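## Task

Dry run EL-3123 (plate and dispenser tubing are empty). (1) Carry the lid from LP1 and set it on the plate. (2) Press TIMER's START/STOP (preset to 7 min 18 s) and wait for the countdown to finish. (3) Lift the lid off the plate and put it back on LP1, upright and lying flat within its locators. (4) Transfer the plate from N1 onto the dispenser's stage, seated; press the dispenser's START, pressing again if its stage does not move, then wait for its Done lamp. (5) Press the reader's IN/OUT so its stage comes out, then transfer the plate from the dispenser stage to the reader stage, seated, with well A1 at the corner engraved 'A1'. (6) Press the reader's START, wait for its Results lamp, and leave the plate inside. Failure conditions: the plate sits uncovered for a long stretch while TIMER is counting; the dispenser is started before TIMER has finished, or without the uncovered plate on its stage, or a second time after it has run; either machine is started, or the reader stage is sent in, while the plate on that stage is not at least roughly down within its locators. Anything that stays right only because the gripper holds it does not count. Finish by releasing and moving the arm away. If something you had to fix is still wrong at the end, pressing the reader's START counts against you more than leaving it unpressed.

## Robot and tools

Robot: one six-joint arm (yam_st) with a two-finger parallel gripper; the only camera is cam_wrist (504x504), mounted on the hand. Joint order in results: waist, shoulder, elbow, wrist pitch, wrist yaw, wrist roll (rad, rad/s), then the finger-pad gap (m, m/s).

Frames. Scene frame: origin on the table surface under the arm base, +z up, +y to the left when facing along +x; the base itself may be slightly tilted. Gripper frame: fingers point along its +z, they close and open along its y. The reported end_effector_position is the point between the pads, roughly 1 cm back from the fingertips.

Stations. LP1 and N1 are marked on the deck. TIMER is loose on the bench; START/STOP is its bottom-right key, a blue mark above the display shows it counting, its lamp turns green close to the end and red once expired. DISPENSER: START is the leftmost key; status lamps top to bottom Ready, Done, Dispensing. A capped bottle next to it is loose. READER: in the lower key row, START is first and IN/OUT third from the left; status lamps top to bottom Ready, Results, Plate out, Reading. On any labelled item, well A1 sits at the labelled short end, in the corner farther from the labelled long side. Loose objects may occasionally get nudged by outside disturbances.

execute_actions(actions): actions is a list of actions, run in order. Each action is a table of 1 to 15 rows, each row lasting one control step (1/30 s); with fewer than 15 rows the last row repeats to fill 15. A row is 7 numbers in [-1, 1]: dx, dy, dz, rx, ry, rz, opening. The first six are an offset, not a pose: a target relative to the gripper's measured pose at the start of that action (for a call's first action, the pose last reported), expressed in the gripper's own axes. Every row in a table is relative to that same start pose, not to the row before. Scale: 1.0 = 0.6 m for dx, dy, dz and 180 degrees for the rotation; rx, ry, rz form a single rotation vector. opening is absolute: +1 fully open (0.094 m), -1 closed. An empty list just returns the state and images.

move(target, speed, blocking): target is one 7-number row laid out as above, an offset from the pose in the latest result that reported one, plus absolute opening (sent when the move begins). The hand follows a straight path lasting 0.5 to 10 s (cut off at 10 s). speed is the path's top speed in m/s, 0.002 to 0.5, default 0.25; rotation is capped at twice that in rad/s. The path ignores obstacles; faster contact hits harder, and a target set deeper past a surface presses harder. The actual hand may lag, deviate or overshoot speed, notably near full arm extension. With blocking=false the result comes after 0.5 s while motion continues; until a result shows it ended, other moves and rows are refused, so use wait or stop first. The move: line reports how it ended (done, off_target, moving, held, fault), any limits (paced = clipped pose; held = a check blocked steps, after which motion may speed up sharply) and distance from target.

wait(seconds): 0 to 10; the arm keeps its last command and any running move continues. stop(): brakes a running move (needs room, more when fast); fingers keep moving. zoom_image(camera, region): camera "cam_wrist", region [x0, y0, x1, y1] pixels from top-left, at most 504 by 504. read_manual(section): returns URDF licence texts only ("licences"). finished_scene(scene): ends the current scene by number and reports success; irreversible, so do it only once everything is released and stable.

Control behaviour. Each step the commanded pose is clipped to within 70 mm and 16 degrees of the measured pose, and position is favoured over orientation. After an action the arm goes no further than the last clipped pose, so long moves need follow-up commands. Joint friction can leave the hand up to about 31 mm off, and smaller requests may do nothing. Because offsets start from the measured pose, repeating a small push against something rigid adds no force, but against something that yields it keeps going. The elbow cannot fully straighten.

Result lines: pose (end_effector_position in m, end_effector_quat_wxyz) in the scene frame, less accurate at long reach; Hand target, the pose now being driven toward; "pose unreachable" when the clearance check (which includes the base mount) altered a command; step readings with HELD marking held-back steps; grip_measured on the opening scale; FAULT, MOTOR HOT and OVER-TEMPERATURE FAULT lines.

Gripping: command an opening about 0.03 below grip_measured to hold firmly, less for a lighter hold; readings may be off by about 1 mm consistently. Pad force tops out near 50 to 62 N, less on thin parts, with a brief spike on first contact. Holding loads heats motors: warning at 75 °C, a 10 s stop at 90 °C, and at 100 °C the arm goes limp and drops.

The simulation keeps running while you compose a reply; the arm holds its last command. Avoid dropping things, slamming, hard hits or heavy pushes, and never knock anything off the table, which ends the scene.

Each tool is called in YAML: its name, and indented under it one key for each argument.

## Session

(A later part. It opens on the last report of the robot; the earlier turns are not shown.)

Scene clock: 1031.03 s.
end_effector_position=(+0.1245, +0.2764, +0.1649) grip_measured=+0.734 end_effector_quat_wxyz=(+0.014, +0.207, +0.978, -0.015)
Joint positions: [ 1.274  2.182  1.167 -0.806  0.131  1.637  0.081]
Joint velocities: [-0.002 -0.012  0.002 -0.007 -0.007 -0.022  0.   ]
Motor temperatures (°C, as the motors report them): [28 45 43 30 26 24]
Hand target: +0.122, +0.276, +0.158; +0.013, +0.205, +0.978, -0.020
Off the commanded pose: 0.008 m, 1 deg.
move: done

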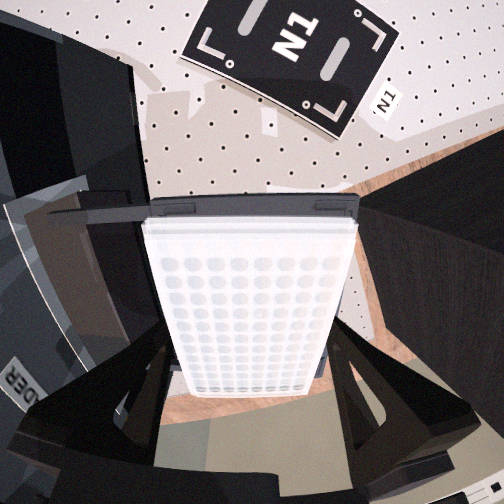

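move:
  target: [0.006,-0.012,0.035,0,0,0,0.70]
  speed: 0.03

zoom_image:
  camera: "cam_wrist"
  region: [100,160,400,410]

Scene clock: 1036.40 s.
end_effector_position=(+0.1229, +0.2748, +0.1554) grip_measured=+0.734 end_effector_quat_wxyz=(+0.015, +0.208, +0.978, -0.006)
Joint positions: [ 1.274  2.182  1.122 -0.744  0.131  1.637  0.081]
Joint velocities: [-0.002  0.017  0.012 -0.007 -0.051  0.037 -0.   ]
Motor temperatures (°C, as the motors report them): [28 45 42 30 26 24]
Hand target: +0.119, +0.270, +0.144; +0.013, +0.207, +0.978, -0.015
Off the commanded pose: 0.013 m, 1 deg.
move: off_target

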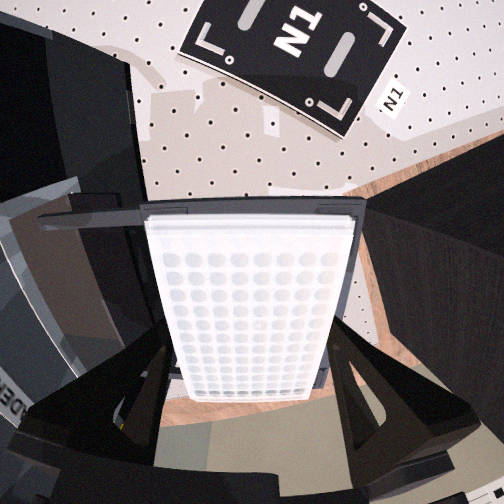

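Region (100, 160, 400, 410) of cam_wrist's 504x504 image, scaled by 1.680, with more detail than that image has.

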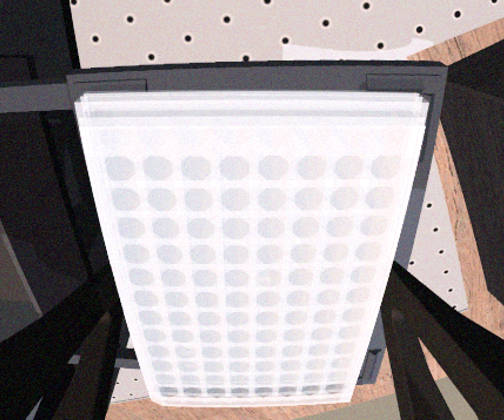

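execute_actions:
  actions:
    - [[0,0,-0.025,0,0,0,0.7],[0,0,-0.025,0,0,0,0.7],[0,0,-0.025,0,0,0,0.7],[0,0,-0.008,0,0,0,0.7]]
    - [[0.018,-0.012,0,0,0,-0.015,0.7],[0.018,-0.012,0,0,0,-0.015,0.7],[0.004,-0.005,0,0,0,-0.008,0.7]]

zoom_image:
  camera: "cam_wrist"
  region: [100,160,400,410]

Scene clock: 1047.20 s.
end_effector_position=(+0.1201, +0.2730, +0.1575) grip_measured=+0.734 end_effector_quat_wxyz=(+0.015, +0.201, +0.979, -0.010)
Joint positions: [ 1.282  2.176  1.122 -0.759  0.131  1.63   0.081]
Joint velocities: [ 0.007 -0.012 -0.002  0.037 -0.007  0.007  0.001]
Motor temperatures (°C, as the motors report them): [28 45 41 30 26 24]
Hand target: +0.119, +0.271, +0.158; +0.014, +0.196, +0.980, -0.010
Off the commanded pose: 0.002 m, 1 deg.
Step readings (end_effector_position; steps 1 to 15: 1st action; 16 to 30: 2nd action):
0: (+0.1229, +0.2748, +0.1554)
1: (+0.1229, +0.2746, +0.1560)
2: (+0.1227, +0.2739, +0.1570)
4: (+0.1226, +0.2731, +0.1582)
8: (+0.1226, +0.2732, +0.1582)
15: (+0.1226, +0.2732, +0.1582)
16: (+0.1221, +0.2731, +0.1580)
17: (+0.1210, +0.2729, +0.1576)
19: (+0.1201, +0.2730, +0.1575)
23: (+0.1201, +0.2730, +0.1575)
30: end_effector_position above

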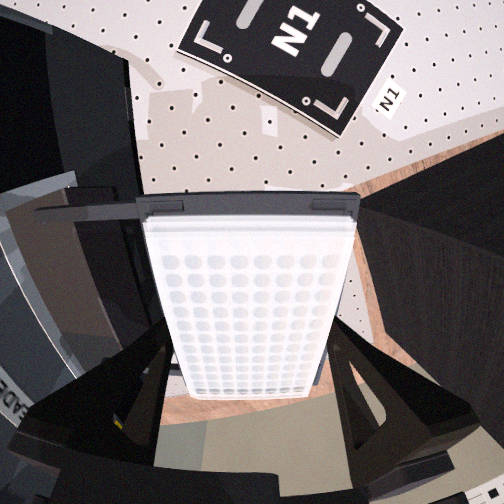

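Region (100, 160, 400, 410) of cam_wrist's 504x504 image, scaled by 1.680, with more detail than that image has.

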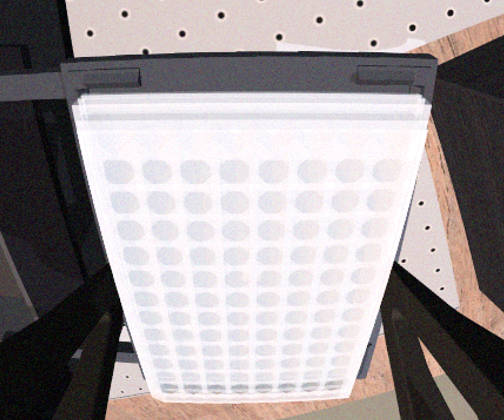

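execute_actions:
  actions:
    - [[0,0,0,0,0,-0.015,0.7],[0,0,0,0,0,-0.015,0.7],[0,0,0,0,0,-0.009,0.7]]
    - [[0,0,0.025,0,0,0,0.7],[0,0,0.025,0,0,0,0.7],[0,0,0.025,0,0,0,0.7],[0,0,0.008,0,0,0,0.7]]

zoom_image:
  camera: "cam_wrist"
  region: [100,160,400,410]

Scene clock: 1053.67 s.
end_effector_position=(+0.1205, +0.2747, +0.1565) grip_measured=+0.734 end_effector_quat_wxyz=(+0.015, +0.193, +0.981, -0.006)
Joint positions: [ 1.282  2.176  1.117 -0.744  0.131  1.614  0.081]
Joint velocities: [ 0.007  0.002 -0.002 -0.007  0.037 -0.051  0.001]
Motor temperatures (°C, as the motors report them): [28 46 41 30 26 24]
Hand target: +0.120, +0.273, +0.153; +0.015, +0.193, +0.981, -0.010
Off the commanded pose: 0.004 m, 1 deg.
Step readings (end_effector_position; steps 1 to 15: 1st action; 16 to 30: 2nd action):
0: (+0.1201, +0.2730, +0.1575)
1: (+0.1201, +0.2730, +0.1575)
2: (+0.1201, +0.2730, +0.1575)
4: (+0.1201, +0.2730, +0.1575)
8: (+0.1201, +0.2730, +0.1575)
15: (+0.1201, +0.2730, +0.1575)
16: (+0.1202, +0.2735, +0.1573)
17: (+0.1205, +0.2744, +0.1569)
19: (+0.1205, +0.2747, +0.1565)
23: (+0.1205, +0.2747, +0.1565)
30: end_effector_position above

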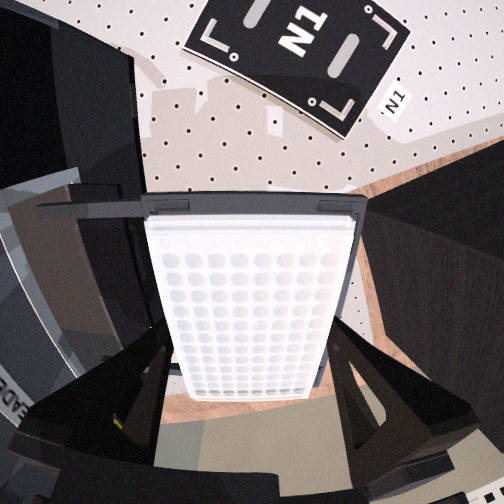

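Region (100, 160, 400, 410) of cam_wrist's 504x504 image, scaled by 1.680, with more detail than that image has.

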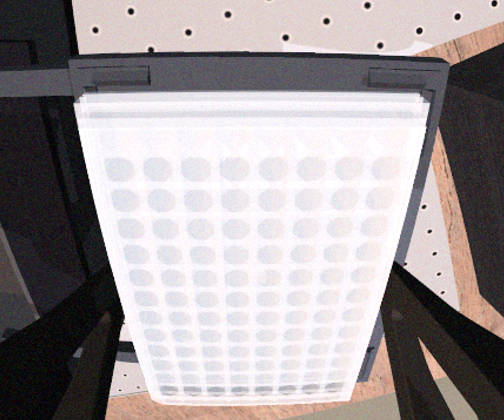

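Angle is good; shifting about 2 mm toward −y while lowering.

execute_actions:
  actions:
    - [[-0.003,-0.014,0,0,0,0,0.7],[-0.003,-0.014,0,0,0,0,0.7],[-0.001,-0.005,0,0,0,0,0.7]]
    - [[0,-0.008,0.03,0,0,0,0.7],[0,-0.008,0.03,0,0,0,0.7],[0,-0.008,0.03,0,0,0,0.7],[0,-0.002,0.01,0,0,0,0.7]]

zoom_image:
  camera: "cam_wrist"
  region: [100,160,400,410]

Scene clock: 1060.60 s.
end_effector_position=(+0.1195, +0.2724, +0.1539) grip_measured=+0.734 end_effector_quat_wxyz=(+0.016, +0.193, +0.981, -0.005)
Joint positions: [ 1.282  2.173  1.099 -0.729  0.131  1.613  0.081]
Joint velocities: [-0.012  0.007  0.007 -0.007 -0.037  0.066 -0.001]
Motor temperatures (°C, as the motors report them): [28 46 41 30 26 24]
Hand target: +0.120, +0.272, +0.150; +0.015, +0.193, +0.981, -0.007
Off the commanded pose: 0.004 m, 0 deg.
Step readings (end_effector_position; steps 1 to 15: 1st action; 16 to 30: 2nd action):
0: (+0.1205, +0.2747, +0.1565)
1: (+0.1203, +0.2742, +0.1561)
2: (+0.1200, +0.2734, +0.1557)
4: (+0.1197, +0.2727, +0.1556)
8: (+0.1197, +0.2727, +0.1556)
15: (+0.1197, +0.2727, +0.1556)
16: (+0.1197, +0.2728, +0.1547)
17: (+0.1196, +0.2726, +0.1539)
19: (+0.1195, +0.2724, +0.1539)
23: (+0.1195, +0.2724, +0.1539)
30: end_effector_position above

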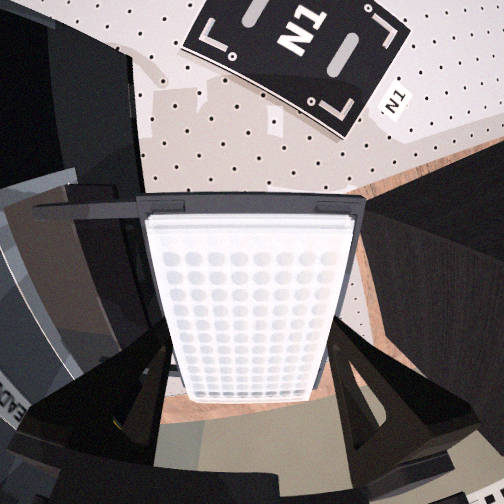

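Region (100, 160, 400, 410) of cam_wrist's 504x504 image, scaled by 1.680, with more detail than that image has.

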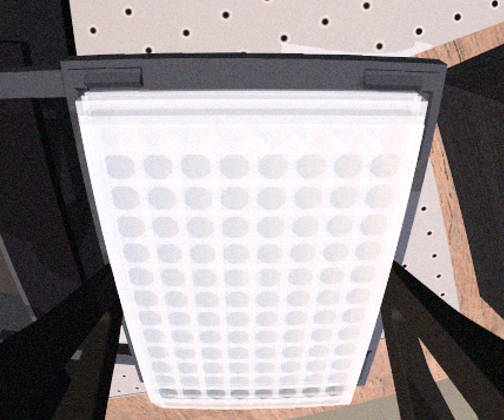

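execute_actions:
  actions:
    - [[-0.018,-0.004,0.008,0,0,0,0.7],[-0.018,-0.004,0.008,0,0,0,0.7],[-0.004,-0.002,0.008,0,0,0,0.7]]
    - [[0,-0.008,0.03,0,0,0,0.7],[0,-0.008,0.03,0,0,0,0.7],[0,-0.008,0.03,0,0,0,0.7],[0,-0.002,0.01,0,0,0,0.7]]

zoom_image:
  camera: "cam_wrist"
  region: [100,160,400,410]

Scene clock: 1066.97 s.
end_effector_position=(+0.1197, +0.2726, +0.1543) grip_measured=+0.734 end_effector_quat_wxyz=(+0.012, +0.193, +0.981, -0.002)
Joint positions: [ 1.277  2.168  1.095 -0.724  0.123  1.607  0.081]
Joint velocities: [-0.017 -0.017 -0.012 -0.081 -0.037 -0.007 -0.001]
Motor temperatures (°C, as the motors report them): [28 46 41 30 26 24]
Hand target: +0.119, +0.271, +0.149; +0.011, +0.193, +0.981, -0.003
Off the commanded pose: 0.006 m, 0 deg.
Step readings (end_effector_position; steps 1 to 15: 1st action; 16 to 30: 2nd action):
0: (+0.1195, +0.2724, +0.1539)
1: (+0.1199, +0.2726, +0.1544)
2: (+0.1200, +0.2726, +0.1546)
4: (+0.1198, +0.2727, +0.1546)
8: (+0.1197, +0.2727, +0.1546)
15: (+0.1197, +0.2727, +0.1546)
16: (+0.1197, +0.2727, +0.1541)
17: (+0.1196, +0.2726, +0.1538)
19: (+0.1196, +0.2725, +0.1541)
23: (+0.1197, +0.2726, +0.1543)
30: end_effector_position above

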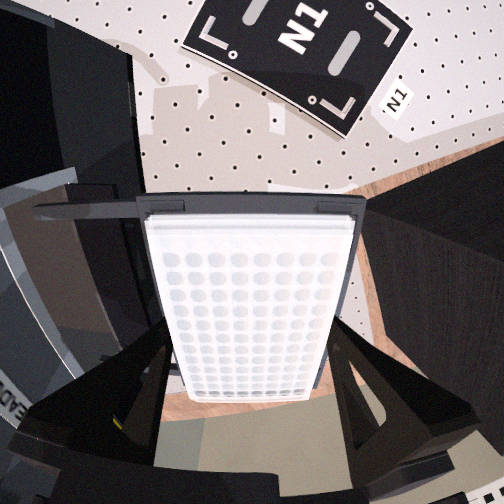

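Region (100, 160, 400, 410) of cam_wrist's 504x504 image, scaled by 1.680, with more detail than that image has.

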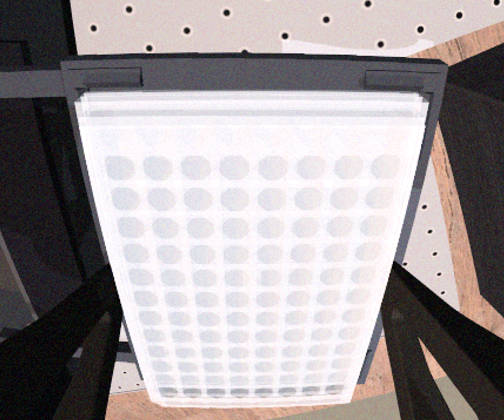

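The plate is blocked in both directions, so it is probably in. Releasing and lifting to inspect.

execute_actions:
  actions:
    - [[0,0,0,0,0,0,1]]
    - [[0,0,0,0,0,0,1]]

move:
  target: [0.09,0,-0.08,0,0,0,1]
  speed: 0.05

zoom_image:
  camera: "cam_wrist"
  region: [100,80,400,380]

Scene clock: 1073.13 s.
end_effector_position=(+0.1196, +0.2723, +0.1543) grip_measured=+0.998 end_effector_quat_wxyz=(+0.012, +0.193, +0.981, -0.002)
Joint positions: [ 1.277  2.168  1.095 -0.725  0.123  1.607  0.094]
Joint velocities: [-0.012  0.012 -0.012  0.037 -0.037  0.007 -0.001]
Motor temperatures (°C, as the motors report them): [28 46 41 30 26 24]
Hand target: +0.120, +0.272, +0.154; +0.012, +0.193, +0.981, -0.002
Off the commanded pose: 0.000 m, 0 deg.
Step readings (end_effector_position; steps 1 to 15: 1st action; 16 to 30: 2nd action):
0: (+0.1197, +0.2726, +0.1543)
1: (+0.1196, +0.2724, +0.1543)
2: (+0.1196, +0.2724, +0.1543)
4: (+0.1196, +0.2723, +0.1543)
8: (+0.1196, +0.2723, +0.1543)
15: (+0.1196, +0.2723, +0.1543)
16: (+0.1196, +0.2723, +0.1543)
17: (+0.1196, +0.2723, +0.1543)
19: (+0.1196, +0.2723, +0.1543)
23: (+0.1196, +0.2723, +0.1543)
30: end_effector_position above

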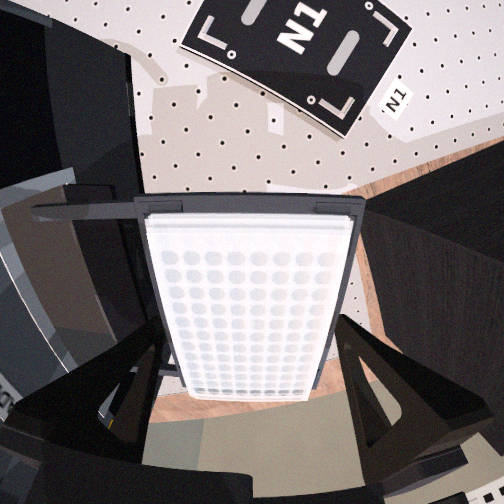

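Scene clock: 1075.00 s.
end_effector_position=(+0.0721, +0.2858, +0.1891) grip_measured=+0.998 end_effector_quat_wxyz=(+0.017, +0.193, +0.981, -0.017)
Joint positions: [ 1.442  2.138  1.192 -0.9    0.095  1.771  0.094]
Joint velocities: [ 0.007  0.007 -0.002 -0.051 -0.051 -0.022 -0.001]
Motor temperatures (°C, as the motors report them): [28 47 41 30 26 24]
Hand target: +0.069, +0.292, +0.200; +0.014, +0.194, +0.981, -0.004
Off the commanded pose: 0.014 m, 2 deg.
move: off_target

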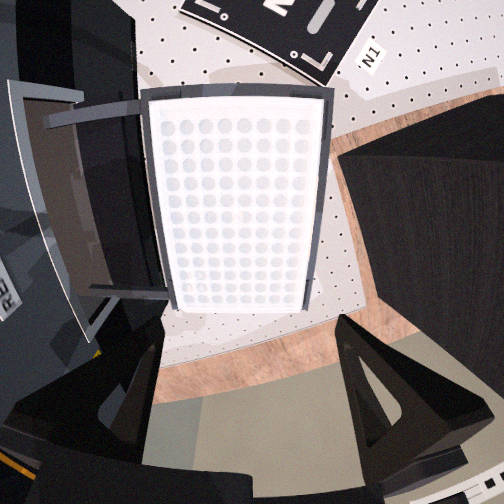

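Region (100, 80, 400, 380) of cam_wrist's 504x504 image, scaled by 1.680, with more detail than that image has.

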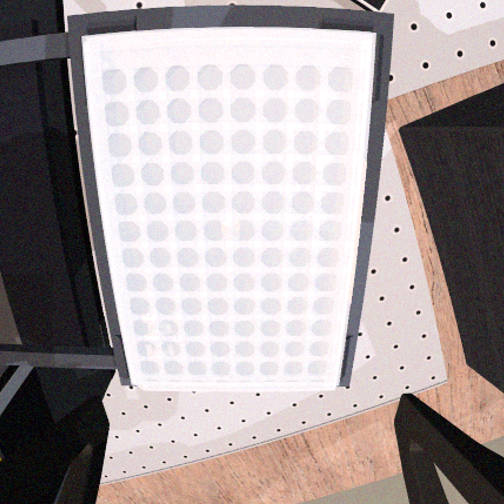

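execute_actions:
  actions:
    - [[0,0,0,0,0,0,-1]]
    - [[0,0,0,0,0,0,-1]]

move:
  target: [0,0,0.06,0,0,0,-1]
  speed: 0.02

Scene clock: 1081.20 s.
end_effector_position=(+0.0720, +0.2855, +0.1891) grip_measured=-0.997 end_effector_quat_wxyz=(+0.017, +0.193, +0.981, -0.018)
Joint positions: [ 1.442  2.138  1.192 -0.901  0.095  1.772  0.   ]
Joint velocities: [ 0.012  0.012 -0.002  0.007 -0.066 -0.066  0.   ]
Motor temperatures (°C, as the motors report them): [28 48 41 29 26 24]
Hand target: +0.072, +0.285, +0.189; +0.017, +0.193, +0.981, -0.018
Off the commanded pose: 0.000 m, 0 deg.
Step readings (end_effector_position; steps 1 to 15: 1st action; 16 to 30: 2nd action):
0: (+0.0720, +0.2855, +0.1891)
1: (+0.0720, +0.2855, +0.1891)
2: (+0.0720, +0.2855, +0.1891)
4: (+0.0720, +0.2855, +0.1891)
8: (+0.0720, +0.2855, +0.1891)
15: (+0.0720, +0.2855, +0.1891)
16: (+0.0720, +0.2855, +0.1891)
17: (+0.0720, +0.2855, +0.1891)
19: (+0.0720, +0.2855, +0.1891)
23: (+0.0720, +0.2855, +0.1891)
30: end_effector_position above

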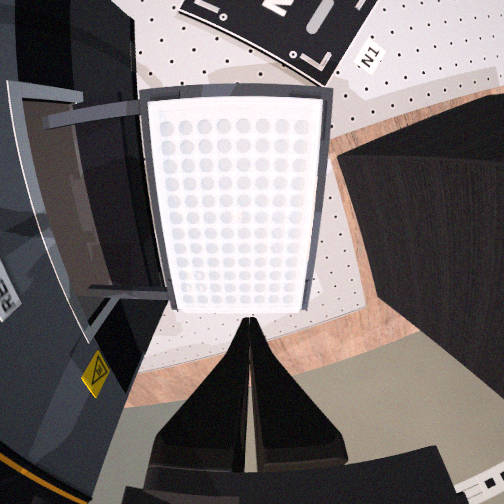

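Scene clock: 1083.27 s.
end_effector_position=(+0.0715, +0.2908, +0.1639) grip_measured=-0.997 end_effector_quat_wxyz=(+0.017, +0.193, +0.981, -0.006)
Joint positions: [ 1.442  2.182  1.14  -0.78   0.095  1.77   0.   ]
Joint velocities: [-0.007  0.007 -0.002  0.037 -0.051 -0.022 -0.001]
Motor temperatures (°C, as the motors report them): [28 47 41 29 26 24]
Hand target: +0.073, +0.284, +0.154; +0.017, +0.193, +0.981, -0.018
Off the commanded pose: 0.013 m, 1 deg.
move: off_target

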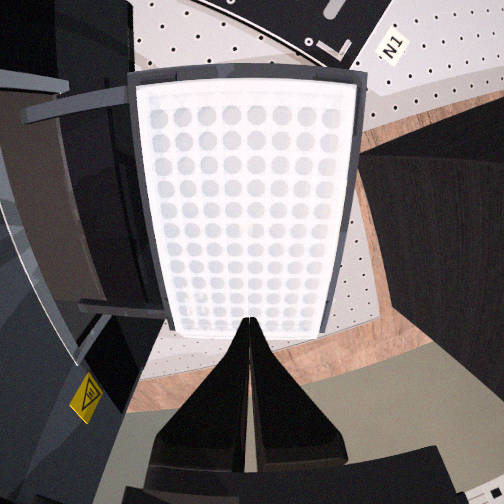

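execute_actions:
  actions:
    - [[-0.006,0,0.03,0,0,0,-1]]
    - [[-0.02,0,0.03,0,0,0,-1]]

move:
  target: [0.12,0,-0.07,0,0,0,-1]
  speed: 0.05

zoom_image:
  camera: "cam_wrist"
  region: [100,50,400,300]

Scene clock: 1088.10 s.
end_effector_position=(+0.0724, +0.2928, +0.1615) grip_measured=-0.997 end_effector_quat_wxyz=(+0.004, +0.183, +0.983, +0.001)
Joint positions: [ 1.427  2.182  1.131 -0.756  0.073  1.734  0.   ]
Joint velocities: [-0.012  0.012 -0.022  0.051  0.007 -0.037  0.001]
Motor temperatures (°C, as the motors report them): [28 47 41 29 26 24]
Hand target: +0.083, +0.288, +0.146; +0.016, +0.190, +0.982, -0.000
Off the commanded pose: 0.021 m, 2 deg.
Step readings (end_effector_position; steps 1 to 15: 1st action; 16 to 30: 2nd action):
0: (+0.0716, +0.2915, +0.1639)
1: (+0.0717, +0.2921, +0.1634)
2: (+0.0718, +0.2928, +0.1627)
4: (+0.0718, +0.2928, +0.1625)
8: (+0.0719, +0.2929, +0.1625)
15: (+0.0719, +0.2929, +0.1625)
16: (+0.0723, +0.2927, +0.1621)
17: (+0.0724, +0.2927, +0.1617)
19: (+0.0724, +0.2928, +0.1616)
23: (+0.0724, +0.2927, +0.1615)
30: end_effector_position above

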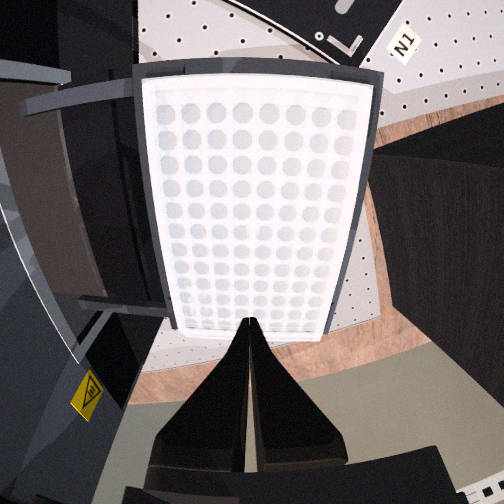

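Scene clock: 1090.17 s.
end_effector_position=(+0.0108, +0.3148, +0.1984) grip_measured=-0.997 end_effector_quat_wxyz=(+0.010, +0.184, +0.983, -0.001)
Joint positions: [ 1.625  2.179  1.28  -0.924  0.037  1.928  0.   ]
Joint velocities: [ 0.007  0.017  0.007  0.007 -0.022 -0.007  0.   ]
Motor temperatures (°C, as the motors report them): [28 47 41 29 26 24]
Hand target: +0.006, +0.318, +0.202; +0.007, +0.184, +0.983, -0.000
Off the commanded pose: 0.008 m, 1 deg.
move: done

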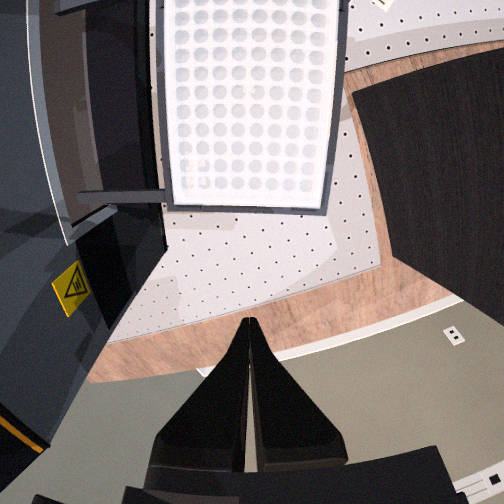

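Region (100, 50, 400, 300) of cam_wrist's 504x504 image, scaled by 1.680, with more detail than that image has.

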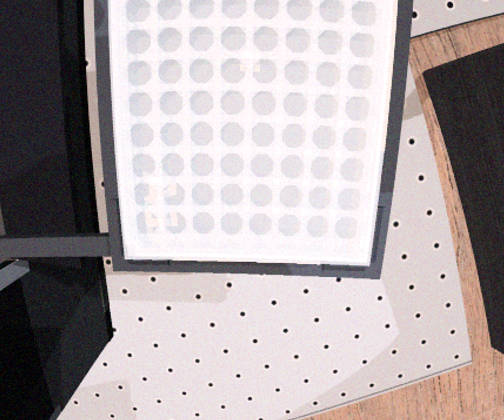

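move:
  target: [0.04,0,0.0,0,-0.14,0,-1]
  speed: 0.08

zoom_image:
  camera: "cam_wrist"
  region: [100,50,400,320]

Scene clock: 1097.07 s.
end_effector_position=(-0.0064, +0.3222, +0.2003) grip_measured=-0.997 end_effector_quat_wxyz=(+0.198, +0.145, +0.969, -0.039)
Joint positions: [ 1.83   2.378  1.523 -1.173  0.317  2.084  0.   ]
Joint velocities: [-0.002  0.012  0.007 -0.081  0.051 -0.051 -0.   ]
Motor temperatures (°C, as the motors report them): [28 48 41 29 26 24]
Hand target: -0.009, +0.323, +0.198; +0.206, +0.142, +0.967, -0.043
Off the commanded pose: 0.006 m, 5 deg.
joint sent to its limit — the command would take joint 6 (wrist roll) past its upper limit, so that joint was sent only as far as its limit.
move: off_target

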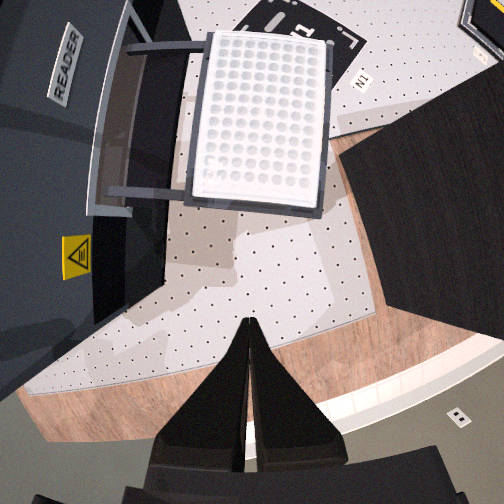

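Region (100, 50, 400, 320) of cam_wrist's 504x504 image, scaled by 1.680, with more detail than that image has; it fills the top 454 rows of this view, and the rest is white.

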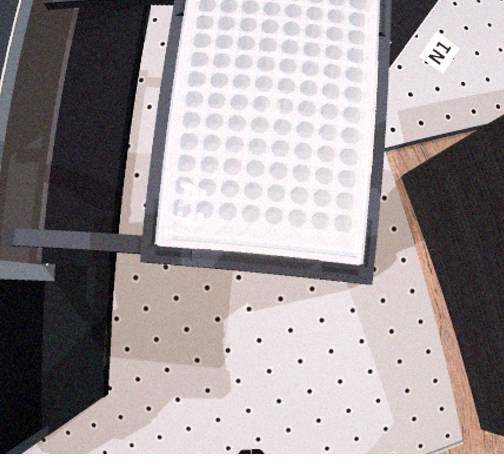

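move:
  target: [-0.035,0,0.10,0,0,0,-1]
  speed: 0.04

Scene clock: 1105.43 s.
end_effector_position=(+0.0290, +0.3143, +0.1601) grip_measured=-0.997 end_effector_quat_wxyz=(+0.194, +0.145, +0.970, -0.031)
Joint positions: [ 1.739  2.378  1.348 -0.95   0.351  1.994  0.   ]
Joint velocities: [-0.002  0.007 -0.007 -0.095  0.007 -0.051 -0.   ]
Motor temperatures (°C, as the motors report them): [28 48 42 29 26 24]
Hand target: +0.034, +0.309, +0.154; +0.196, +0.144, +0.969, -0.039
Off the commanded pose: 0.010 m, 1 deg.
move: done

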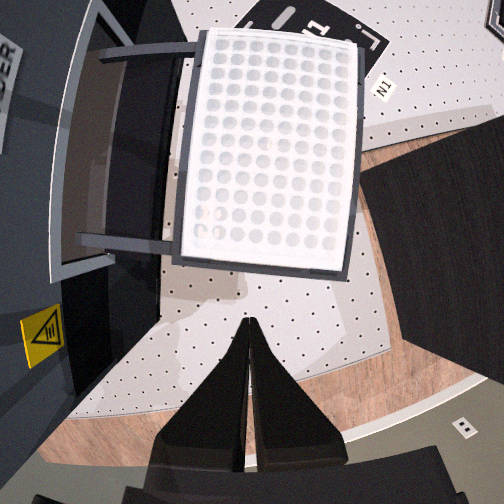

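move:
  target: [-0.04,-0.01,0.034,0,0,0,-1]
  speed: 0.015

Scene clock: 1111.00 s.
end_effector_position=(+0.0497, +0.3018, +0.1476) grip_measured=-0.997 end_effector_quat_wxyz=(+0.193, +0.142, +0.970, -0.036)
Joint positions: [ 1.681  2.36   1.261 -0.868  0.371  1.931  0.   ]
Joint velocities: [ 0.022 -0.007  0.002 -0.022 -0.139 -0.095 -0.   ]
Motor temperatures (°C, as the motors report them): [28 49 41 29 26 24]
Hand target: +0.055, +0.300, +0.150; +0.192, +0.145, +0.970, -0.031
Off the commanded pose: 0.007 m, 1 deg.
move: done

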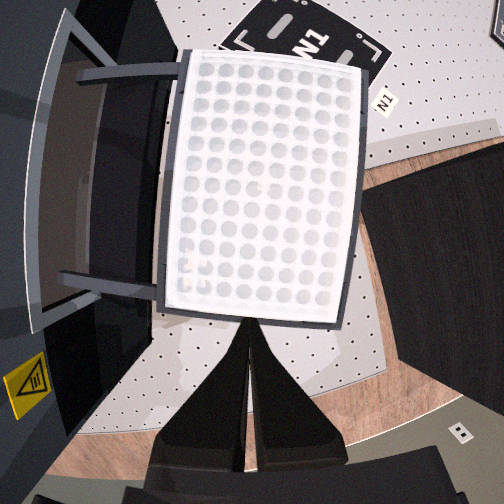

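Touching the end face; pushing it gently forward.

execute_actions:
  actions:
    - [[-0.028,0,0.004,0,0,0,-1]]
    - [[-0.028,0,0.004,0,0,0,-1]]

move:
  target: [0.08,0,-0.03,0,-0.08,0,-1]
  speed: 0.05

zoom_image:
  camera: "cam_wrist"
  region: [120,120,400,320]

Scene clock: 1117.37 s.
end_effector_position=(+0.0529, +0.3026, +0.1490) grip_measured=-0.997 end_effector_quat_wxyz=(+0.161, +0.134, +0.977, -0.040)
Joint positions: [ 1.642  2.344  1.261 -0.864  0.321  1.868  0.   ]
Joint velocities: [-0.017 -0.007 -0.002  0.022  0.037 -0.022  0.001]
Motor temperatures (°C, as the motors report them): [27 51 41 29 26 24]
Hand target: +0.068, +0.298, +0.153; +0.178, +0.139, +0.973, -0.038
Off the commanded pose: 0.017 m, 2 deg.
Step readings (end_effector_position; steps 1 to 15: 1st action; 16 to 30: 2nd action):
0: (+0.0498, +0.3018, +0.1476)
1: (+0.0504, +0.3017, +0.1476)
2: (+0.0512, +0.3019, +0.1480)
4: (+0.0530, +0.3026, +0.1488)
8: (+0.0527, +0.3026, +0.1488)
15: (+0.0527, +0.3026, +0.1488)
16: (+0.0529, +0.3025, +0.1487)
17: (+0.0529, +0.3025, +0.1486)
19: (+0.0531, +0.3027, +0.1490)
23: (+0.0529, +0.3026, +0.1490)
30: end_effector_position above

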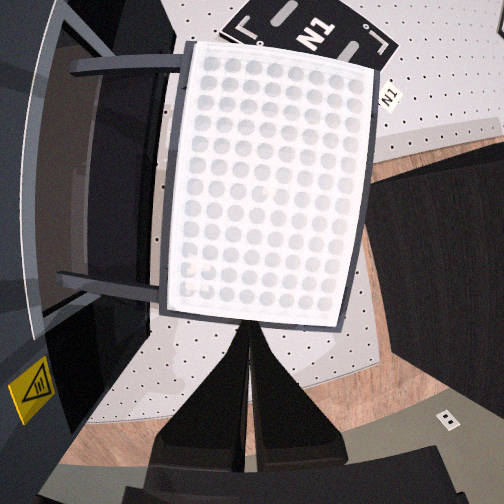

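Scene clock: 1120.10 s.
end_effector_position=(+0.0087, +0.3157, +0.1528) grip_measured=-0.997 end_effector_quat_wxyz=(+0.268, +0.117, +0.955, -0.054)
Joint positions: [ 1.853  2.504  1.467 -1.076  0.435  2.084  0.   ]
Joint velocities: [ 0.002 -0.017 -0.012 -0.081 -0.022  0.037  0.001]
Motor temperatures (°C, as the motors report them): [27 51 41 29 26 24]
Hand target: +0.006, +0.317, +0.150; +0.276, +0.114, +0.953, -0.058
Off the commanded pose: 0.006 m, 2 deg.
joint sent to its limit — the command would take joint 6 (wrist roll) past its upper limit, so that joint was sent only as far as its limit.
move: done

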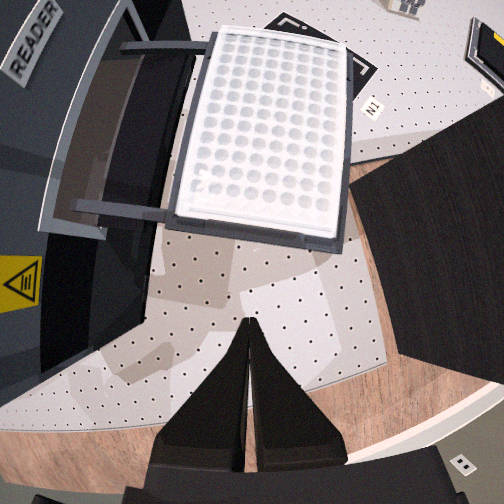

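Region (120, 120, 400, 320) of cam_wrist's 504x504 image, scaled by 1.800, with more detail than that image has; it fills the top 360 rows of this view, and the rest is white.

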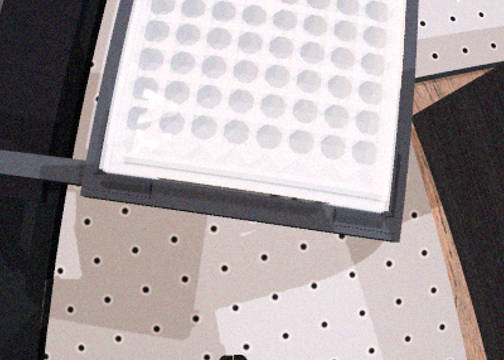

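move:
  target: [-0.14,0,-0.005,0,0.18,0.03,-1]
  speed: 0.06

move:
  target: [0,-0.005,0.06,0,0,0,-1]
  speed: 0.02

execute_actions:
  actions:
    - [[0,0,0.03,0,0,0,-1]]
    - [[0,0,0.03,0,0,0,-1]]

Scene clock: 1132.60 s.
end_effector_position=(+0.0706, +0.3038, +0.1964) grip_measured=-0.997 end_effector_quat_wxyz=(-0.007, +0.168, +0.986, -0.009)
Joint positions: [ 1.434  2.17   1.272 -0.929  0.049  1.71   0.   ]
Joint velocities: [-0.012 -0.007 -0.012  0.022  0.066 -0.022 -0.   ]
Motor temperatures (°C, as the motors report them): [27 52 41 29 26 24]
Hand target: +0.072, +0.300, +0.199; -0.014, +0.168, +0.986, -0.005
Off the commanded pose: 0.008 m, 1 deg.
move: done

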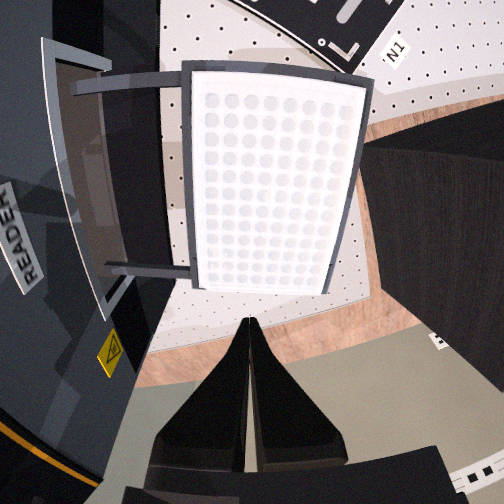

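Scene clock: 1134.67 s.
end_effector_position=(+0.0696, +0.3066, +0.1716) grip_measured=-0.997 end_effector_quat_wxyz=(-0.007, +0.168, +0.986, +0.003)
Joint positions: [ 1.434  2.201  1.205 -0.807  0.049  1.71   0.   ]
Joint velocities: [-0.007 -0.007  0.017  0.051 -0.051  0.022 -0.   ]
Motor temperatures (°C, as the motors report them): [27 52 41 29 26 24]
Hand target: +0.070, +0.301, +0.161; -0.007, +0.167, +0.986, -0.009
Off the commanded pose: 0.013 m, 1 deg.
move: off_target

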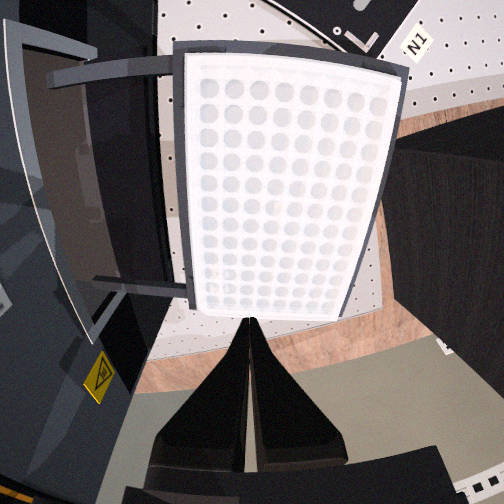

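Scene clock: 1135.67 s.
end_effector_position=(+0.0706, +0.3144, +0.1623) grip_measured=-0.997 end_effector_quat_wxyz=(-0.007, +0.169, +0.985, +0.018)
Joint positions: [ 1.434  2.221  1.191 -0.743  0.049  1.71   0.   ]
Joint velocities: [-0.002  0.007 -0.007  0.037 -0.007  0.037 -0.   ]
Motor temperatures (°C, as the motors report them): [27 52 41 29 26 24]
Hand target: +0.070, +0.313, +0.147; -0.007, +0.169, +0.986, +0.014
Off the commanded pose: 0.016 m, 0 deg.
Step readings (end_effector_position; steps 1 to 15: 1st action; 16 to 30: 2nd action):
0: (+0.0696, +0.3066, +0.1716)
1: (+0.0697, +0.3073, +0.1711)
2: (+0.0699, +0.3085, +0.1703)
4: (+0.0700, +0.3099, +0.1678)
8: (+0.0699, +0.3107, +0.1640)
15: (+0.0703, +0.3124, +0.1639)
16: (+0.0704, +0.3133, +0.1634)
17: (+0.0706, +0.3144, +0.1624)
19: (+0.0706, +0.3144, +0.1623)
23: (+0.0706, +0.3144, +0.1623)
30: end_effector_position above

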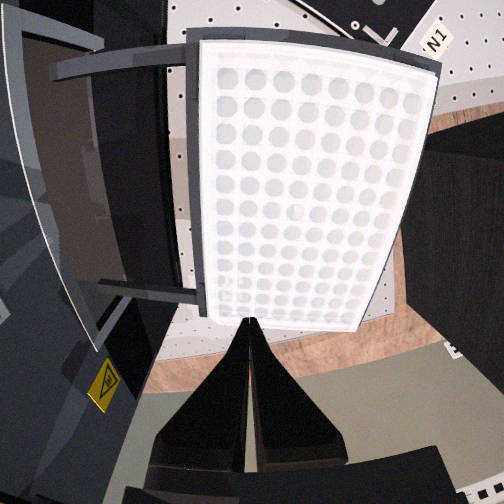

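Same height as before at this end. Checking the other end.

move:
  target: [0,0,-0.05,0,0,0,-1]
  speed: 0.05

move:
  target: [-0.19,-0.04,0,0,0,0,-1]
  speed: 0.08

move:
  target: [0,-0.005,0.045,0,0,0,-1]
  speed: 0.02

execute_actions:
  actions:
    - [[0,0,0.03,0,0,0,-1]]
    - [[0,0,0.03,0,0,0,-1]]

Scene clock: 1141.63 s.
end_effector_position=(+0.0705, +0.3077, +0.1821) grip_measured=-0.997 end_effector_quat_wxyz=(-0.007, +0.168, +0.986, +0.007)
Joint positions: [ 1.434  2.18   1.223 -0.838  0.049  1.71   0.   ]
Joint velocities: [-0.017 -0.007  0.002 -0.11  -0.051 -0.022 -0.001]
Motor temperatures (°C, as the motors report them): [27 51 41 29 26 24]
Hand target: +0.070, +0.313, +0.192; -0.007, +0.169, +0.985, +0.018
Off the commanded pose: 0.012 m, 1 deg.
move: off_target

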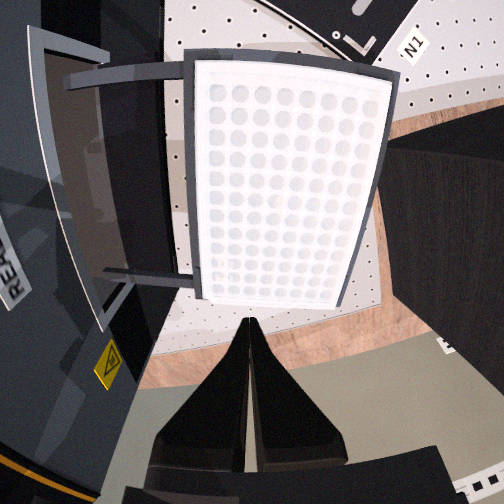

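Scene clock: 1143.50 s.
end_effector_position=(+0.1646, +0.2525, +0.1785) grip_measured=-0.997 end_effector_quat_wxyz=(-0.016, +0.169, +0.986, +0.005)
Joint positions: [ 1.106  2.104  1.149 -0.824  0.104  1.389  0.   ]
Joint velocities: [ 0.007 -0.002  0.007  0.007  0.051 -0.051  0.   ]
Motor temperatures (°C, as the motors report them): [27 51 40 29 26 24]
Hand target: +0.167, +0.249, +0.181; -0.012, +0.167, +0.986, +0.011
Off the commanded pose: 0.008 m, 1 deg.
move: done

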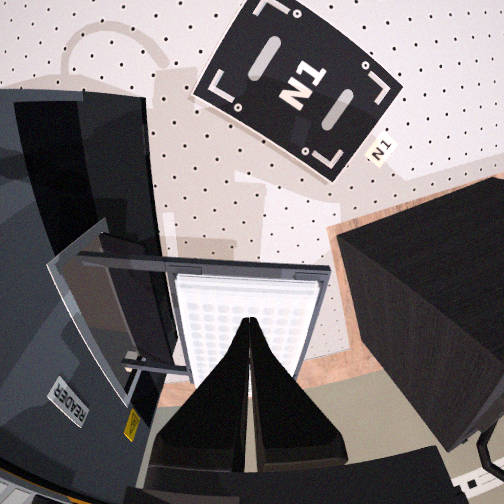

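Scene clock: 1145.07 s.
end_effector_position=(+0.1640, +0.2557, +0.1631) grip_measured=-0.997 end_effector_quat_wxyz=(-0.012, +0.169, +0.985, +0.015)
Joint positions: [ 1.106  2.126  1.108 -0.74   0.104  1.388  0.   ]
Joint velocities: [-0.012 -0.007 -0.022 -0.022 -0.051 -0.095  0.001]
Motor temperatures (°C, as the motors report them): [27 51 40 29 26 24]
Hand target: +0.163, +0.250, +0.152; -0.016, +0.168, +0.986, +0.005
Off the commanded pose: 0.013 m, 1 deg.
move: off_target

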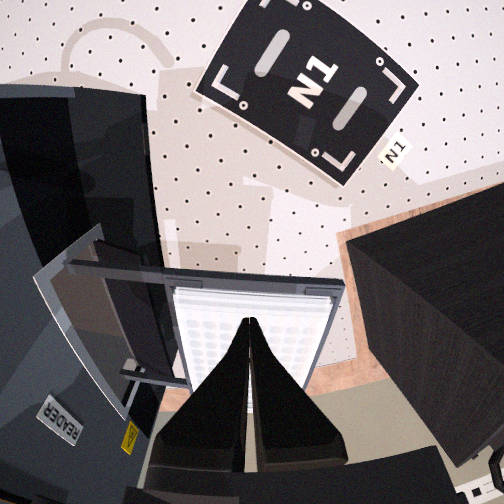

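Scene clock: 1146.07 s.
end_effector_position=(+0.1642, +0.2561, +0.1625) grip_measured=-0.997 end_effector_quat_wxyz=(-0.012, +0.169, +0.985, +0.016)
Joint positions: [ 1.106  2.126  1.105 -0.734  0.104  1.388  0.   ]
Joint velocities: [ 0.002  0.012 -0.007  0.022 -0.037  0.051 -0.001]
Motor temperatures (°C, as the motors report them): [27 51 40 29 26 24]
Hand target: +0.164, +0.256, +0.146; -0.012, +0.169, +0.985, +0.015
Off the commanded pose: 0.018 m, 0 deg.
Step readings (end_effector_position; steps 1 to 15: 1st action; 16 to 30: 2nd action):
0: (+0.1640, +0.2557, +0.1631)
1: (+0.1640, +0.2560, +0.1629)
2: (+0.1641, +0.2562, +0.1626)
4: (+0.1642, +0.2560, +0.1625)
8: (+0.1642, +0.2560, +0.1625)
15: (+0.1642, +0.2560, +0.1625)
16: (+0.1642, +0.2561, +0.1625)
17: (+0.1641, +0.2562, +0.1626)
19: (+0.1641, +0.2562, +0.1626)
23: (+0.1642, +0.2561, +0.1625)
30: end_effector_position above

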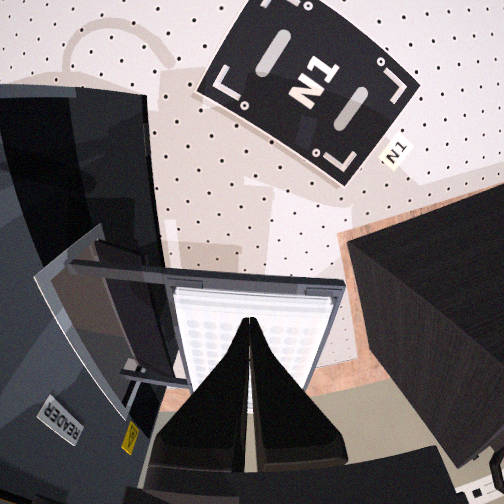

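move:
  target: [0.13,0,-0.22,0,0,-0.483,-1]
  speed: 0.2

move:
  target: [-0.08,0,0,0,-0.23,0,-1]
  speed: 0.15

Scene clock: 1156.13 s.
end_effector_position=(+0.0953, +0.2729, +0.2831) grip_measured=-0.997 end_effector_quat_wxyz=(-0.005, -0.546, +0.838, +0.004)
Joint positions: [ 1.363  1.976  1.387 -1.218  0.067  0.149  0.   ]
Joint velocities: [-0.002  0.012 -0.007  0.051  0.022  0.037  0.   ]
Motor temperatures (°C, as the motors report them): [27 50 41 29 26 24]
Hand target: +0.092, +0.276, +0.294; +0.003, -0.554, +0.832, +0.015
Off the commanded pose: 0.014 m, 2 deg.
move: off_target

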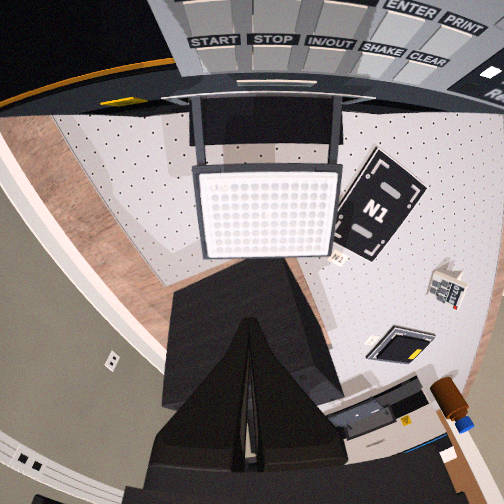

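Scene clock: 1159.20 s.
end_effector_position=(+0.1193, +0.3189, +0.2778) grip_measured=-0.997 end_effector_quat_wxyz=(+0.284, -0.507, +0.790, +0.195)
Joint positions: [ 1.37   1.626  0.777 -0.251  0.149  0.085  0.   ]
Joint velocities: [ 0.002  0.007 -0.037  0.051 -0.066 -0.007 -0.001]
Motor temperatures (°C, as the motors report them): [27 50 41 29 26 24]
Hand target: +0.115, +0.318, +0.280; +0.292, -0.514, +0.782, +0.197
Off the commanded pose: 0.007 m, 1 deg.
move: done

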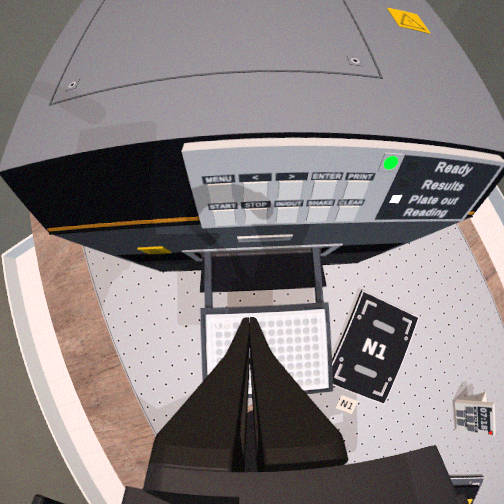

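move:
  target: [-0.05,0.032,0.048,0,0,0,-1]
  speed: 0.05

Scene clock: 1163.90 s.
end_effector_position=(+0.1218, +0.3568, +0.2755) grip_measured=-0.997 end_effector_quat_wxyz=(+0.281, -0.508, +0.791, +0.193)
Joint positions: [ 1.393  1.783  0.91  -0.239  0.158  0.107  0.   ]
Joint velocities: [-0.007  0.007  0.032 -0.022  0.081 -0.051 -0.001]
Motor temperatures (°C, as the motors report them): [28 49 41 30 26 24]
Hand target: +0.120, +0.364, +0.277; +0.284, -0.507, +0.790, +0.194
Off the commanded pose: 0.008 m, 0 deg.
move: done

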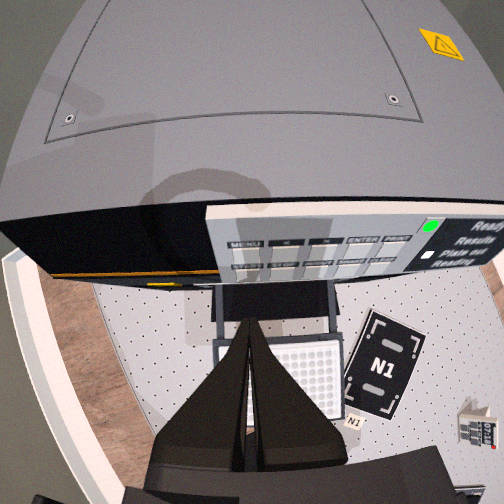

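move:
  target: [-0.014,0,0.042,0,0,0,-1]
  speed: 0.02

Scene clock: 1167.90 s.
end_effector_position=(+0.1243, +0.3716, +0.2620) grip_measured=-0.997 end_effector_quat_wxyz=(+0.278, -0.511, +0.791, +0.190)
Joint positions: [ 1.393  1.866  0.942 -0.196  0.158  0.102  0.   ]
Joint velocities: [-0.012  0.002 -0.012  0.007  0.007 -0.066 -0.   ]
Motor temperatures (°C, as the motors report them): [28 49 41 31 26 24]
Hand target: +0.131, +0.377, +0.262; +0.281, -0.508, +0.791, +0.193
Off the commanded pose: 0.009 m, 1 deg.
move: done

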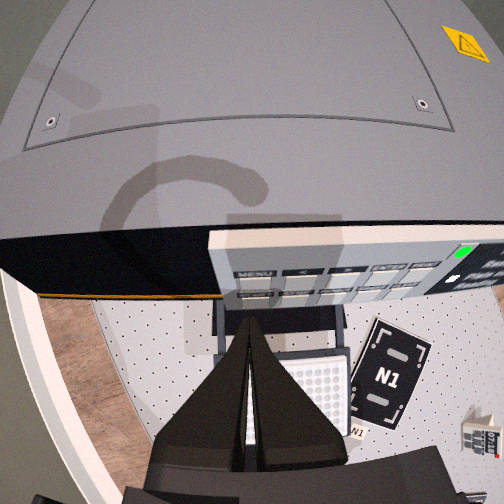

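move:
  target: [-0.022,-0.012,0.018,0,0,0,-1]
  speed: 0.015

execute_actions:
  actions:
    - [[-0.004,0,0.03,0,0,0,-1]]

Scene clock: 1172.07 s.
end_effector_position=(+0.1290, +0.3784, +0.2676) grip_measured=-0.997 end_effector_quat_wxyz=(+0.278, -0.514, +0.788, +0.192)
Joint positions: [ 1.382  1.882  0.983 -0.217  0.147  0.086  0.   ]
Joint velocities: [ 0.002  0.002 -0.017  0.051 -0.007 -0.11   0.   ]
Motor temperatures (°C, as the motors report them): [27 48 42 31 26 24]
Hand target: +0.138, +0.384, +0.263; +0.278, -0.511, +0.791, +0.190
Off the commanded pose: 0.012 m, 1 deg.
move: off_target

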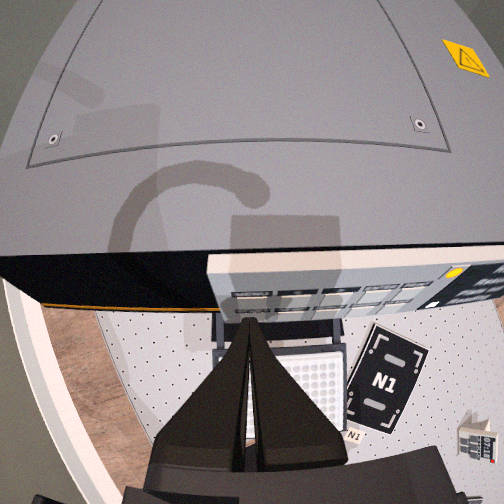

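Scene clock: 1172.57 s.
end_effector_position=(+0.1291, +0.3786, +0.2668) grip_measured=-0.997 end_effector_quat_wxyz=(+0.277, -0.515, +0.789, +0.191)
Joint positions: [ 1.382  1.886  0.986 -0.219  0.147  0.086  0.   ]
Joint velocities: [ 0.017 -0.007  0.012 -0.022  0.095  0.007  0.   ]
Motor temperatures (°C, as the motors report them): [27 48 42 31 26 24]
Hand target: +0.134, +0.389, +0.256; +0.278, -0.514, +0.788, +0.192
Off the commanded pose: 0.017 m, 0 deg.
Step readings (end_effector_position):
0: (+0.1290, +0.3784, +0.2676)
1: (+0.1290, +0.3785, +0.2668)
2: (+0.1291, +0.3787, +0.2668)
4: (+0.1291, +0.3786, +0.2668)
8: (+0.1291, +0.3786, +0.2668)
15: end_effector_position above

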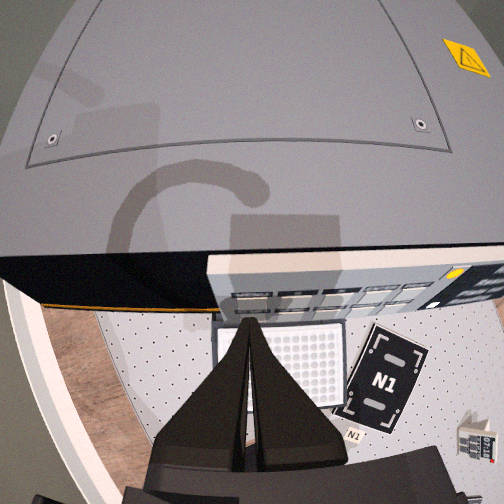

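move:
  target: [0.08,0,-0.09,0,0,0,-1]
  speed: 0.08

wait:
  seconds: 10

Scene clock: 1178.13 s.
end_effector_position=(+0.1053, +0.3198, +0.2781) grip_measured=-0.997 end_effector_quat_wxyz=(+0.280, -0.513, +0.788, +0.194)
Joint positions: [ 1.415  1.621  0.777 -0.27   0.161  0.117  0.   ]
Joint velocities: [ 0.012 -0.002 -0.007  0.022  0.022  0.037 -0.   ]
Motor temperatures (°C, as the motors report them): [27 47 43 32 26 24]
Hand target: +0.100, +0.313, +0.276; +0.277, -0.515, +0.789, +0.190
Off the commanded pose: 0.008 m, 1 deg.
move: done

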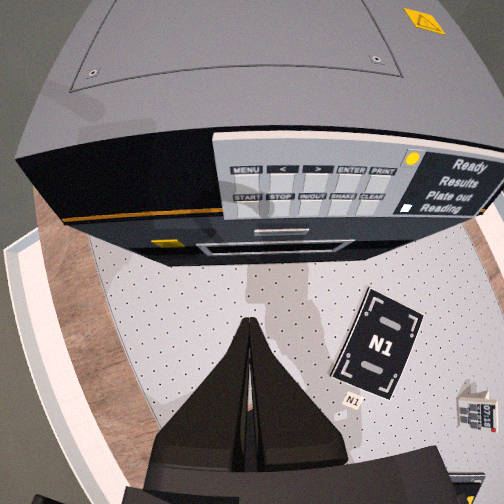

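Scene clock: 1188.13 s.
end_effector_position=(+0.1054, +0.3194, +0.2778) grip_measured=-0.997 end_effector_quat_wxyz=(+0.279, -0.513, +0.789, +0.194)
Joint positions: [ 1.415  1.621  0.777 -0.272  0.162  0.119  0.   ]
Joint velocities: [-0.002  0.012 -0.012 -0.022  0.037 -0.007 -0.001]
Motor temperatures (°C, as the motors report them): [27 46 42 33 26 24]
Hand target: +0.100, +0.313, +0.276; +0.277, -0.515, +0.789, +0.190
Off the commanded pose: 0.008 m, 0 deg.
wait: 10.00 s; at rest by 0.17 s

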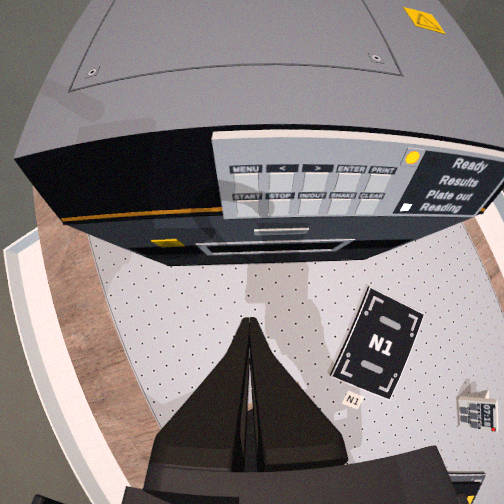

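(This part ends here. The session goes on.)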